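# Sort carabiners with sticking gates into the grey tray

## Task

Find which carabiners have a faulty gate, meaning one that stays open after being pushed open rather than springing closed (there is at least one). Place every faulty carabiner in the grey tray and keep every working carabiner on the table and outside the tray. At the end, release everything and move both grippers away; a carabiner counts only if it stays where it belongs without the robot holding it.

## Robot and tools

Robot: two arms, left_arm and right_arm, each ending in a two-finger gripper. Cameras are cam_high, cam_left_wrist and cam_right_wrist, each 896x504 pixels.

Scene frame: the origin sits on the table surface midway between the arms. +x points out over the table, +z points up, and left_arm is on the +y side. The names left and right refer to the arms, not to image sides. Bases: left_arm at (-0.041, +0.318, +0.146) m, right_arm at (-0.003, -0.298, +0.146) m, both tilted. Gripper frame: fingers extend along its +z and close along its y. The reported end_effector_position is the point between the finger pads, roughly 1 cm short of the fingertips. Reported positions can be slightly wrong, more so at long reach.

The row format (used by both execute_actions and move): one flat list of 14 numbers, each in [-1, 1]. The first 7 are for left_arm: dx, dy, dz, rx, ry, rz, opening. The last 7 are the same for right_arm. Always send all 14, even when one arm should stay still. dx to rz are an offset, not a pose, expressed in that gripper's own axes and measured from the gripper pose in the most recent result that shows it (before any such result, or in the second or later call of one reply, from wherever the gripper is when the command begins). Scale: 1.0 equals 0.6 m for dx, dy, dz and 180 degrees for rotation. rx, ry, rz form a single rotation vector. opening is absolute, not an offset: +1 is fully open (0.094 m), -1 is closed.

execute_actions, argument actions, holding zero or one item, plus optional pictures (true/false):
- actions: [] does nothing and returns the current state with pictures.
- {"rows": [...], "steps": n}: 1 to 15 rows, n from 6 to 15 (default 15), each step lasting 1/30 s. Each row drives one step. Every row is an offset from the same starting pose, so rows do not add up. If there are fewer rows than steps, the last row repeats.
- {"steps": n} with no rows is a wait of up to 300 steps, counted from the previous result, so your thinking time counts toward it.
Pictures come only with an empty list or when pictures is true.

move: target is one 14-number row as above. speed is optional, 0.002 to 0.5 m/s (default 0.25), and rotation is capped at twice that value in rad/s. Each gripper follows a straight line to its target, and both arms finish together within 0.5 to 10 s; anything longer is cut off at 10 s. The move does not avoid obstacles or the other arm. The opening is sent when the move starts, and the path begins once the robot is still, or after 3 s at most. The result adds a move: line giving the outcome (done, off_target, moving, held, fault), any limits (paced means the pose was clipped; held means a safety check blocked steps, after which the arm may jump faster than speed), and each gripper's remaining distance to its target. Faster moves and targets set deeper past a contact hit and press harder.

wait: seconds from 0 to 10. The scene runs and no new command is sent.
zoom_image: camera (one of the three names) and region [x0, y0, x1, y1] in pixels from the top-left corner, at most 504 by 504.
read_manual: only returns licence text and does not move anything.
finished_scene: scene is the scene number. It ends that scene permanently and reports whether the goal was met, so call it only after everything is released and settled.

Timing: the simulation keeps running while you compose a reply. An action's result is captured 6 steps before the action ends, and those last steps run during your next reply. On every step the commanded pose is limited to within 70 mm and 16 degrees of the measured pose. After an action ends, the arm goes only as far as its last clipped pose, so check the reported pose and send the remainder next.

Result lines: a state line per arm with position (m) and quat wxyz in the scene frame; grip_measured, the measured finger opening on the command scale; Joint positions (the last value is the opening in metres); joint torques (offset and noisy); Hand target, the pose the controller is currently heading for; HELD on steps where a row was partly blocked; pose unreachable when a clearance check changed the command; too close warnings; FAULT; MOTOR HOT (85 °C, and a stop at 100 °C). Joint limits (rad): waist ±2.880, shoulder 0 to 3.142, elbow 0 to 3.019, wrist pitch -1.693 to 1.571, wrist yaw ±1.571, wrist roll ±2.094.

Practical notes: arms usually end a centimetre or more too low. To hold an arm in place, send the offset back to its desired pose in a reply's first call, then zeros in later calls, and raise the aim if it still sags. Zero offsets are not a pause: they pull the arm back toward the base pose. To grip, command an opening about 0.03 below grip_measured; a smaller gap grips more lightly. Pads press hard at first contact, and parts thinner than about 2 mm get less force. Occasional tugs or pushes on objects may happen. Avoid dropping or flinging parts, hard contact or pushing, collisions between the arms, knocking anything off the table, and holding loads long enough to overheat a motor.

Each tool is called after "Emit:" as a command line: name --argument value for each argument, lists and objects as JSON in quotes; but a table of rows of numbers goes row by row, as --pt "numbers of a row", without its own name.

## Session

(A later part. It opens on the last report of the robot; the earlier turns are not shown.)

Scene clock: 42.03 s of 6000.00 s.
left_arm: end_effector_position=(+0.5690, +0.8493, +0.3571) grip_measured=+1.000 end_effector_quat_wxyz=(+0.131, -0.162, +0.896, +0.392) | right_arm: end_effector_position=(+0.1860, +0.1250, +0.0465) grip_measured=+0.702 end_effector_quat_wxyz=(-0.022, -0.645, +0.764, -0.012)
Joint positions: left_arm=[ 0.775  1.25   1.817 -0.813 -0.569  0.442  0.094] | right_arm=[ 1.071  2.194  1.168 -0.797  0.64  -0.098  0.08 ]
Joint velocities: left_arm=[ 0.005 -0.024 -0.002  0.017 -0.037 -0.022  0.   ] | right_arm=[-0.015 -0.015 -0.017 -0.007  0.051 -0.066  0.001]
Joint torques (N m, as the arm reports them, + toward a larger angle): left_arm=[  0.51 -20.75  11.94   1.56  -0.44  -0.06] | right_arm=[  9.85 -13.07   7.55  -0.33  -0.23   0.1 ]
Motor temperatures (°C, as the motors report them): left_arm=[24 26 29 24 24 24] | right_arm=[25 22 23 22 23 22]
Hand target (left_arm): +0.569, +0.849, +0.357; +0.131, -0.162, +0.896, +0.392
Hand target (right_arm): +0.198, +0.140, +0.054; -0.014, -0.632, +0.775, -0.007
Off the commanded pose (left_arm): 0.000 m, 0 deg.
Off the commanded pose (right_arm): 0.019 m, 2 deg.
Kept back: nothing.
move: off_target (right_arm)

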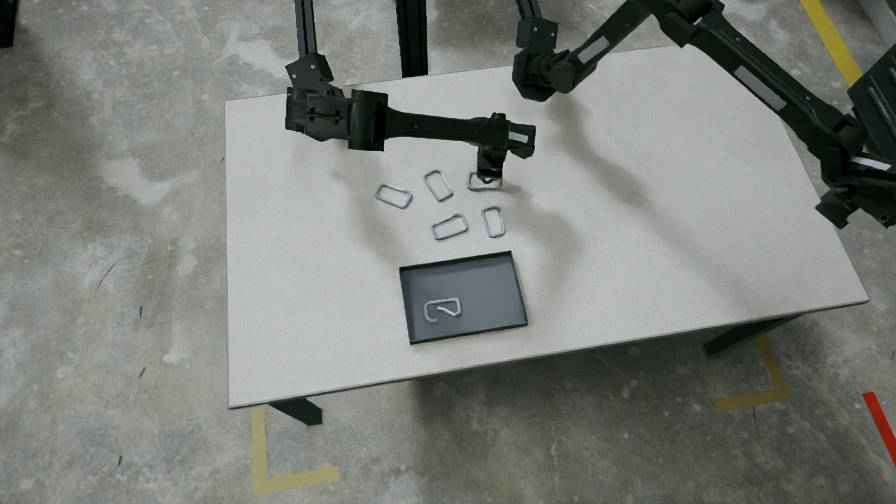

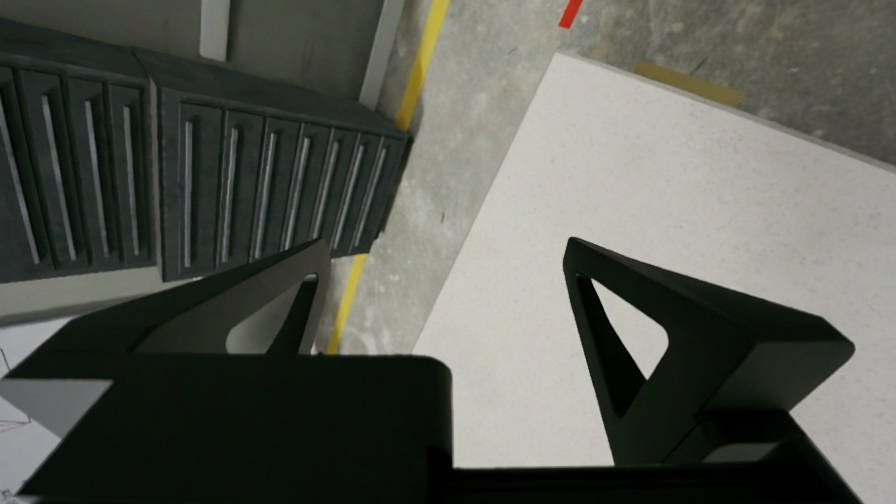

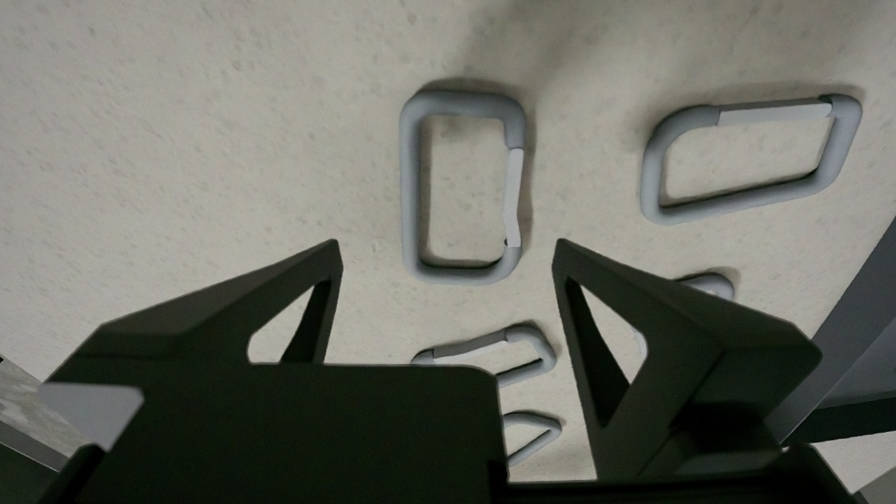

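Emit:
move --target '[0,0,-0.004,0,0,0,1,-0.012,-0.015,0.074,0.003,-0.01,0,0.7]' --speed 0.09

Scene clock: 43.17 s of 6000.00 s.
left_arm: end_effector_position=(+0.5690, +0.8493, +0.3571) grip_measured=+1.000 end_effector_quat_wxyz=(+0.131, -0.162, +0.896, +0.392) | right_arm: end_effector_position=(+0.1953, +0.1284, +0.0067) grip_measured=+0.702 end_effector_quat_wxyz=(-0.010, -0.642, +0.767, -0.005)
Joint positions: left_arm=[ 0.775  1.25   1.817 -0.813 -0.569  0.442  0.094] | right_arm=[ 1.007  2.242  1.152 -0.653  0.654 -0.189  0.08 ]
Joint velocities: left_arm=[-0.005 -0.005  0.007 -0.002 -0.037  0.007  0.   ] | right_arm=[-0.005 -0.015 -0.002 -0.012  0.007  0.007  0.   ]
Joint torques (N m, as the arm reports them, + toward a larger angle): left_arm=[  0.25 -21.01  11.79   1.44  -0.6   -0.07] | right_arm=[  9.74 -13.03   3.97   1.29  -0.1   -0.09]
Motor temperatures (°C, as the motors report them): left_arm=[24 26 29 24 24 24] | right_arm=[25 23 23 22 23 22]
Hand target (left_arm): +0.569, +0.848, +0.359; +0.131, -0.162, +0.896, +0.392
Hand target (right_arm): +0.195, +0.128, +0.002; -0.008, -0.645, +0.764, -0.005
Off the commanded pose (left_arm): 0.002 m, 0 deg.
Off the commanded pose (right_arm): 0.005 m, 1 deg.
Kept back: nothing.
move: done

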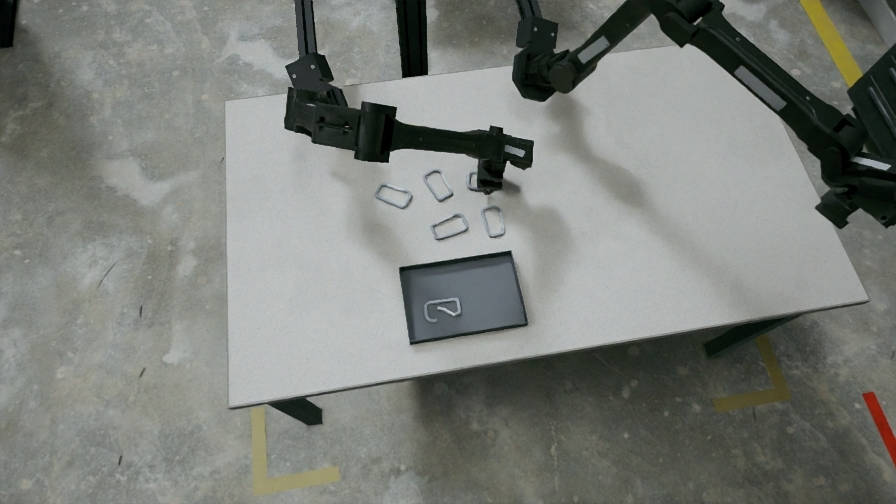

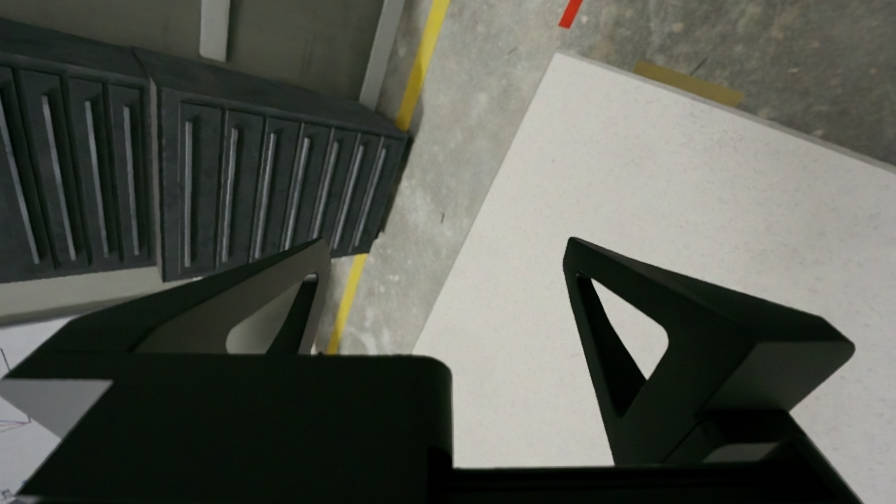

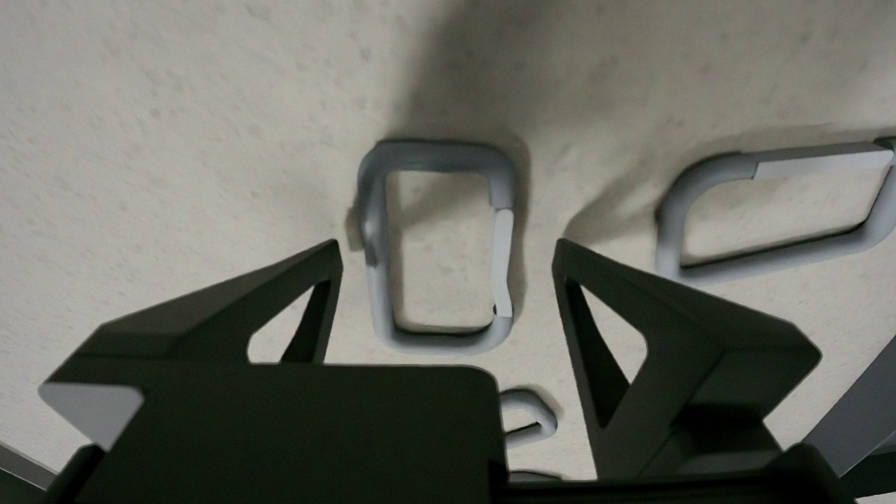

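Emit:
move --target '[0,0,-0.004,0,0,0,1,0,0,0,0,0,0,-0.42]'

Emit:
move --target '[0,0,0,0,0,0,1,0,0,0,0,0,0,0.7]'

Scene clock: 44.10 s of 6000.00 s.
left_arm: end_effector_position=(+0.5690, +0.8493, +0.3571) grip_measured=+1.000 end_effector_quat_wxyz=(+0.131, -0.162, +0.896, +0.392) | right_arm: end_effector_position=(+0.1953, +0.1284, +0.0067) grip_measured=-0.322 end_effector_quat_wxyz=(-0.010, -0.643, +0.766, -0.005)
Joint positions: left_arm=[ 0.775  1.25   1.817 -0.813 -0.569  0.442  0.094] | right_arm=[ 1.007  2.242  1.152 -0.653  0.654 -0.19   0.032]
Joint velocities: left_arm=[-0.005  0.005 -0.002 -0.007 -0.007  0.022  0.   ] | right_arm=[-0.005 -0.005 -0.002  0.002 -0.037 -0.066 -0.001]
Joint torques (N m, as the arm reports them, + toward a larger angle): left_arm=[  0.21 -21.03  11.79   1.44  -0.59  -0.06] | right_arm=[ 10.   -13.87   4.22   0.51  -0.26   0.03]
Motor temperatures (°C, as the motors report them): left_arm=[24 26 29 24 24 24] | right_arm=[25 23 23 22 23 22]
Hand target (left_arm): +0.569, +0.848, +0.359; +0.131, -0.162, +0.896, +0.392
Hand target (right_arm): +0.195, +0.128, +0.007; -0.010, -0.642, +0.767, -0.005
Off the commanded pose (left_arm): 0.002 m, 0 deg.
Off the commanded pose (right_arm): 0.000 m, 0 deg.
Kept back: nothing.
move: done

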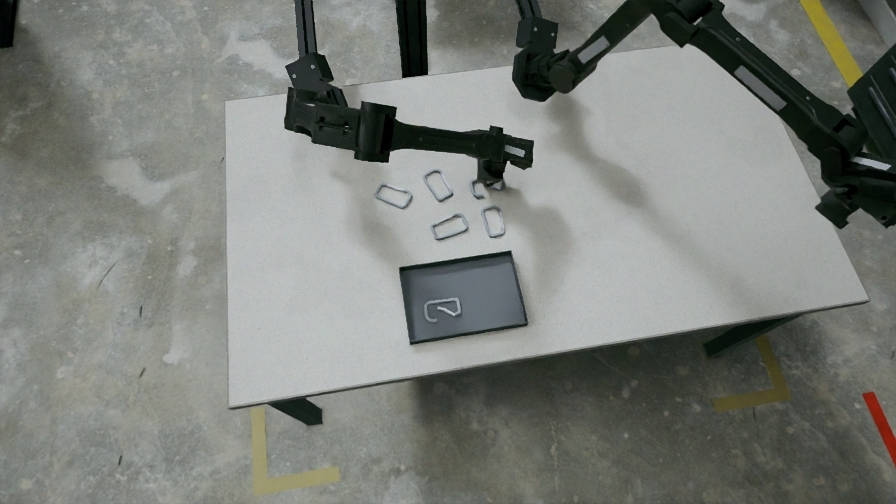

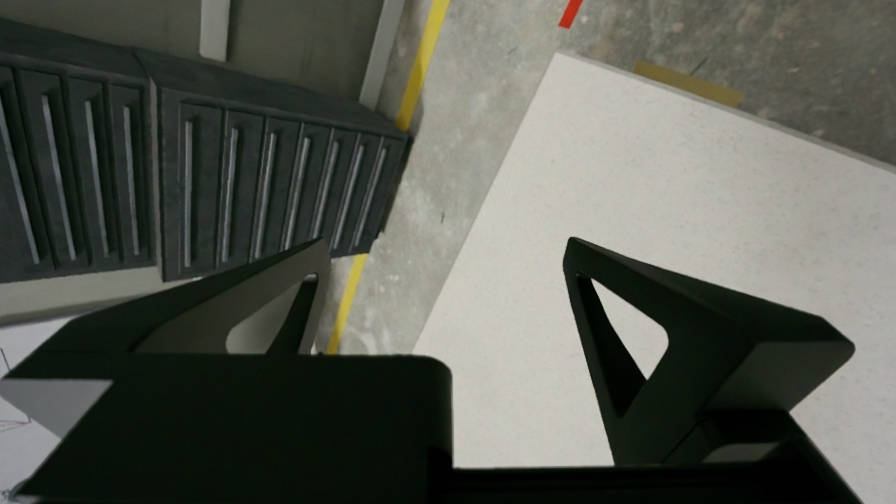

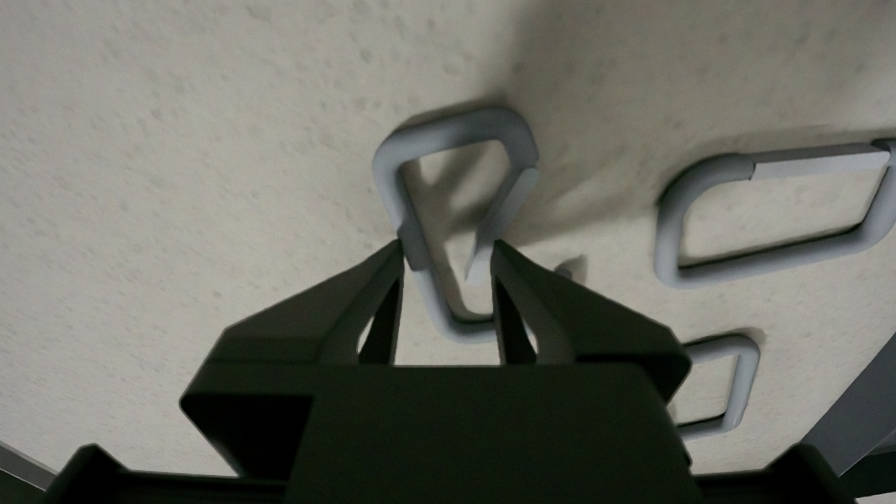

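Scene clock: 44.60 s of 6000.00 s.
left_arm: end_effector_position=(+0.5690, +0.8493, +0.3571) grip_measured=+1.000 end_effector_quat_wxyz=(+0.131, -0.162, +0.896, +0.392) | right_arm: end_effector_position=(+0.1952, +0.1284, +0.0067) grip_measured=+0.697 end_effector_quat_wxyz=(-0.010, -0.643, +0.766, -0.005)
Joint positions: left_arm=[ 0.775  1.25   1.817 -0.813 -0.569  0.442  0.094] | right_arm=[ 1.007  2.242  1.152 -0.653  0.653 -0.19   0.08 ]
Joint velocities: left_arm=[ 0.005 -0.015 -0.002 -0.032  0.007  0.022  0.   ] | right_arm=[-0.015 -0.005  0.007  0.012 -0.022 -0.095  0.   ]
Joint torques (N m, as the arm reports them, + toward a larger angle): left_arm=[  0.48 -20.75  11.94   1.55  -0.44  -0.06] | right_arm=[ 10.21 -13.38   4.18   0.41  -0.24   0.02]
Motor temperatures (°C, as the motors report them): left_arm=[24 26 29 24 24 24] | right_arm=[25 23 23 22 23 22]
Hand target (left_arm): +0.569, +0.849, +0.357; +0.131, -0.162, +0.896, +0.392
Hand target (right_arm): +0.195, +0.128, +0.007; -0.010, -0.643, +0.766, -0.005
Off the commanded pose (left_arm): 0.000 m, 0 deg.
Off the commanded pose (right_arm): 0.000 m, 0 deg.
Kept back: nothing.
move: done

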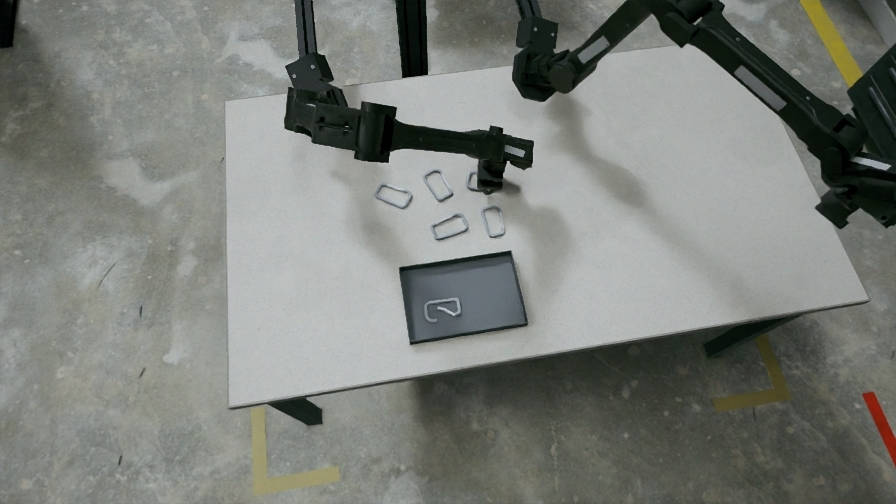

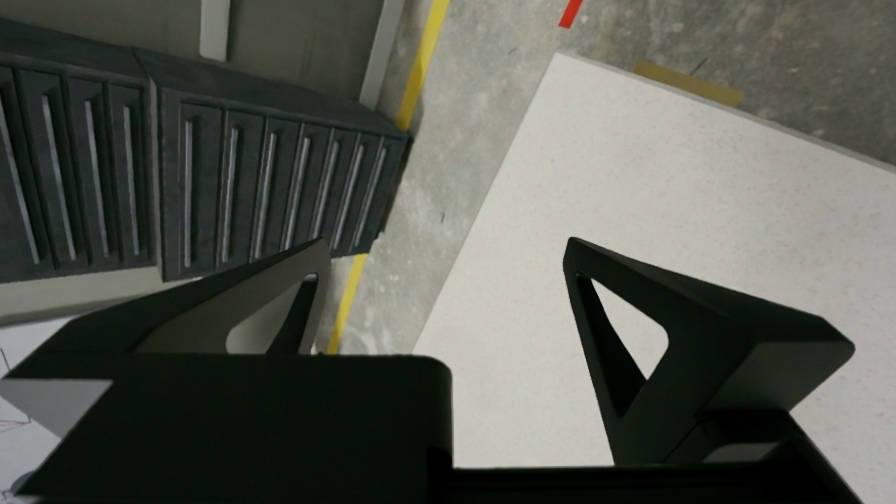

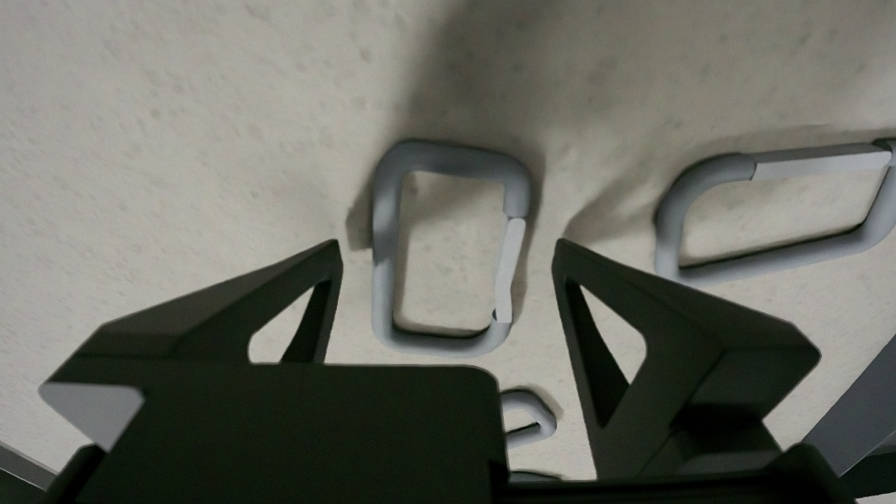

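All good. Lift and clear.

Emit:
move --target '[0,0,-0.004,0,0,0,1,0,0,-0.1,0,0,0,1]' --speed 0.25

Emit:
move --target '[0,0,0,0,0,0,1,0.6,0,-0.2,0,0,0,1]' --speed 0.4

Scene clock: 45.67 s of 6000.00 s.
left_arm: end_effector_position=(+0.5690, +0.8493, +0.3571) grip_measured=+1.000 end_effector_quat_wxyz=(+0.131, -0.162, +0.896, +0.392) | right_arm: end_effector_position=(+0.1903, +0.1197, +0.0528) grip_measured=+1.000 end_effector_quat_wxyz=(-0.019, -0.650, +0.760, -0.011)
Joint positions: left_arm=[ 0.775  1.25   1.817 -0.813 -0.569  0.442  0.094] | right_arm=[ 1.07   2.168  1.152 -0.8    0.644 -0.115  0.094]
Joint velocities: left_arm=[-0.015 -0.015  0.007 -0.017 -0.022 -0.022  0.   ] | right_arm=[-0.005 -0.015 -0.007 -0.007 -0.022 -0.022  0.   ]
Joint torques (N m, as the arm reports them, + toward a larger angle): left_arm=[  0.24 -20.99  11.79   1.44  -0.59  -0.06] | right_arm=[ 10.8  -14.82   6.15  -0.36  -0.37   0.11]
Motor temperatures (°C, as the motors report them): left_arm=[24 26 29 24 24 24] | right_arm=[25 23 23 22 23 22]
Hand target (left_arm): +0.569, +0.848, +0.359; +0.131, -0.162, +0.896, +0.392
Hand target (right_arm): +0.196, +0.129, +0.066; -0.010, -0.643, +0.766, -0.005
Off the commanded pose (left_arm): 0.002 m, 0 deg.
Off the commanded pose (right_arm): 0.018 m, 2 deg.
Kept back: nothing.
move: off_target (right_arm)

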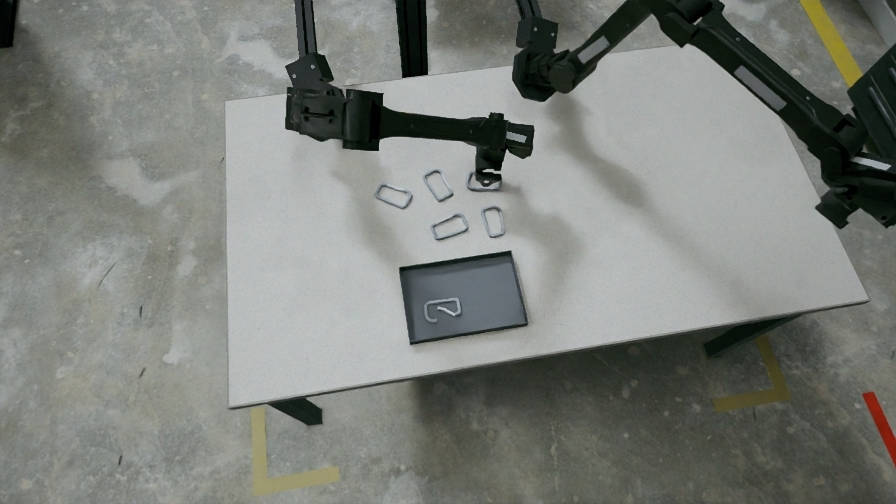

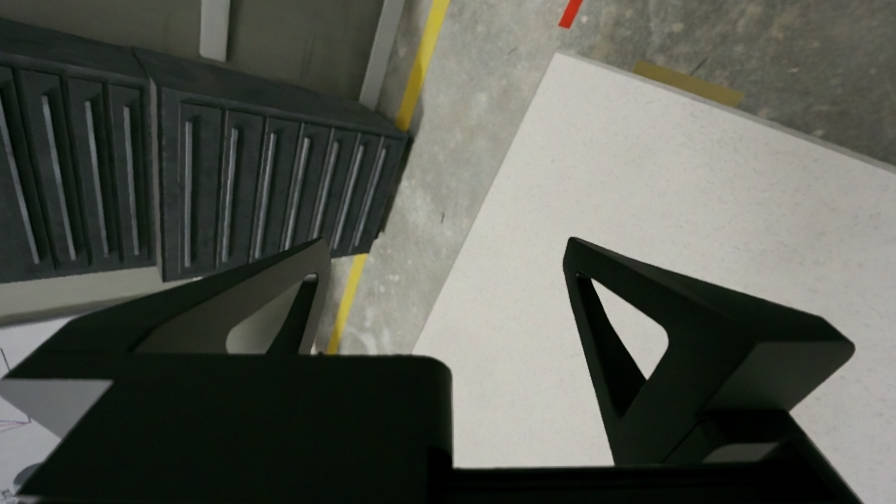

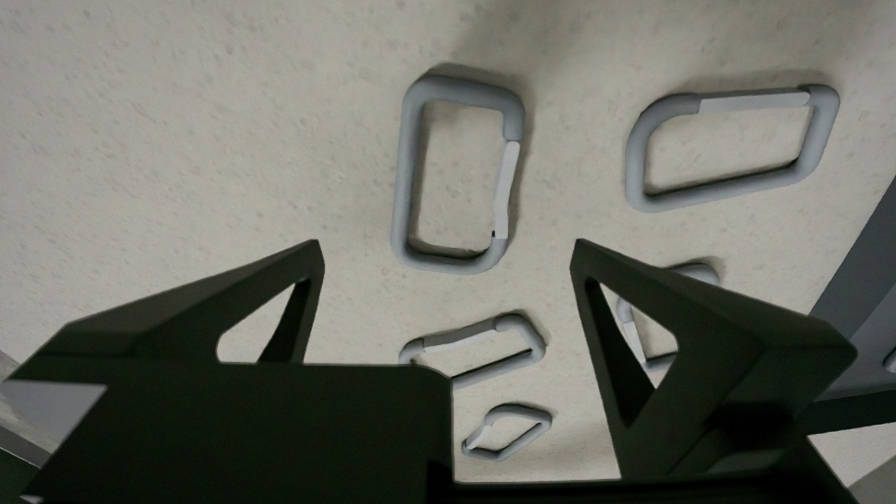

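Scene clock: 47.37 s of 6000.00 s.
left_arm: end_effector_position=(+0.5690, +0.8493, +0.3571) grip_measured=+1.000 end_effector_quat_wxyz=(+0.131, -0.162, +0.896, +0.392) | right_arm: end_effector_position=(+0.1320, -0.2275, +0.1833) grip_measured=+1.000 end_effector_quat_wxyz=(-0.013, -0.648, +0.762, -0.008)
Joint positions: left_arm=[ 0.775  1.25   1.817 -0.813 -0.569  0.442  0.094] | right_arm=[ 1.322  0.984  0.405 -1.388  0.567  0.172  0.094]
Joint velocities: left_arm=[-0.005  0.005 -0.002  0.012  0.007  0.007  0.   ] | right_arm=[-0.015  0.005  0.002  0.002 -0.125 -0.007  0.   ]
Joint torques (N m, as the arm reports them, + toward a larger angle): left_arm=[  0.48 -20.75  11.95   1.56  -0.44  -0.06] | right_arm=[ 1.96  2.05  7.2  -0.3  -0.37  0.12]
Motor temperatures (°C, as the motors report them): left_arm=[24 26 29 24 24 24] | right_arm=[25 23 23 22 23 22]
Hand target (left_arm): +0.569, +0.849, +0.357; +0.131, -0.162, +0.896, +0.392
Hand target (right_arm): +0.132, -0.229, +0.186; -0.017, -0.649, +0.760, -0.013
Off the commanded pose (left_arm): 0.000 m, 0 deg.
Off the commanded pose (right_arm): 0.007 m, 1 deg.
Kept back: nothing.
move: done

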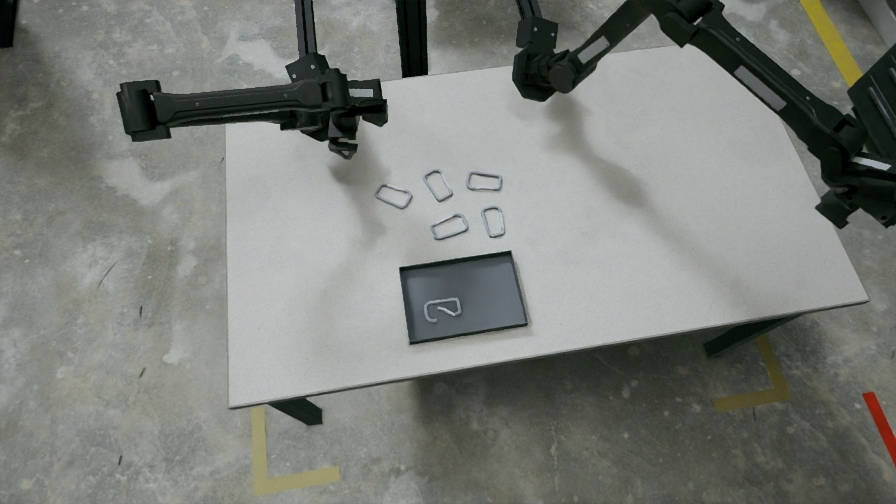

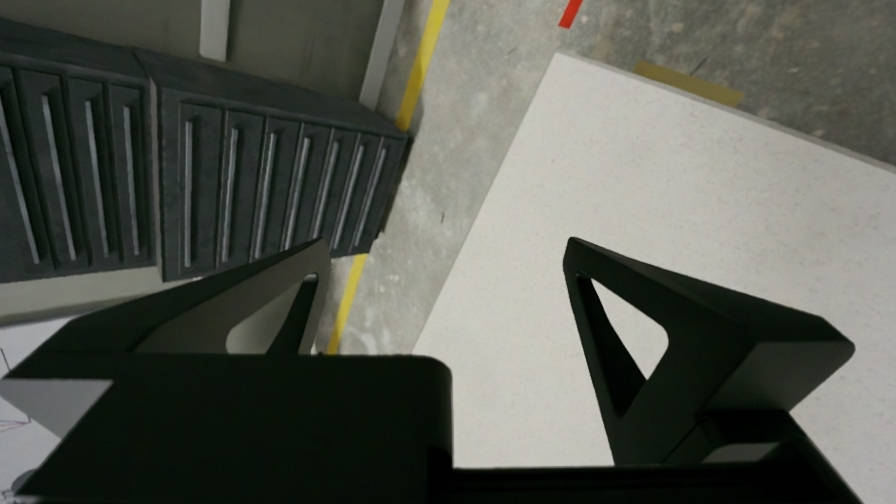

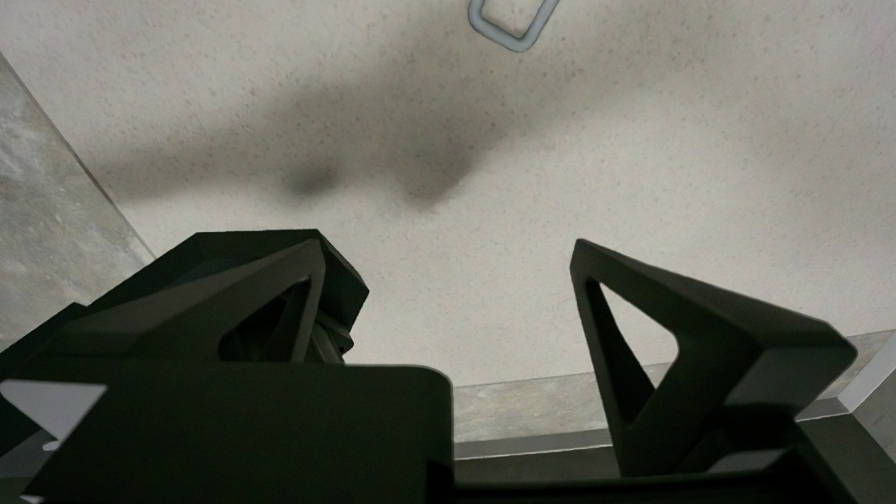

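Emit:
finished_scene --scene 2

The scene is finished: the task was done.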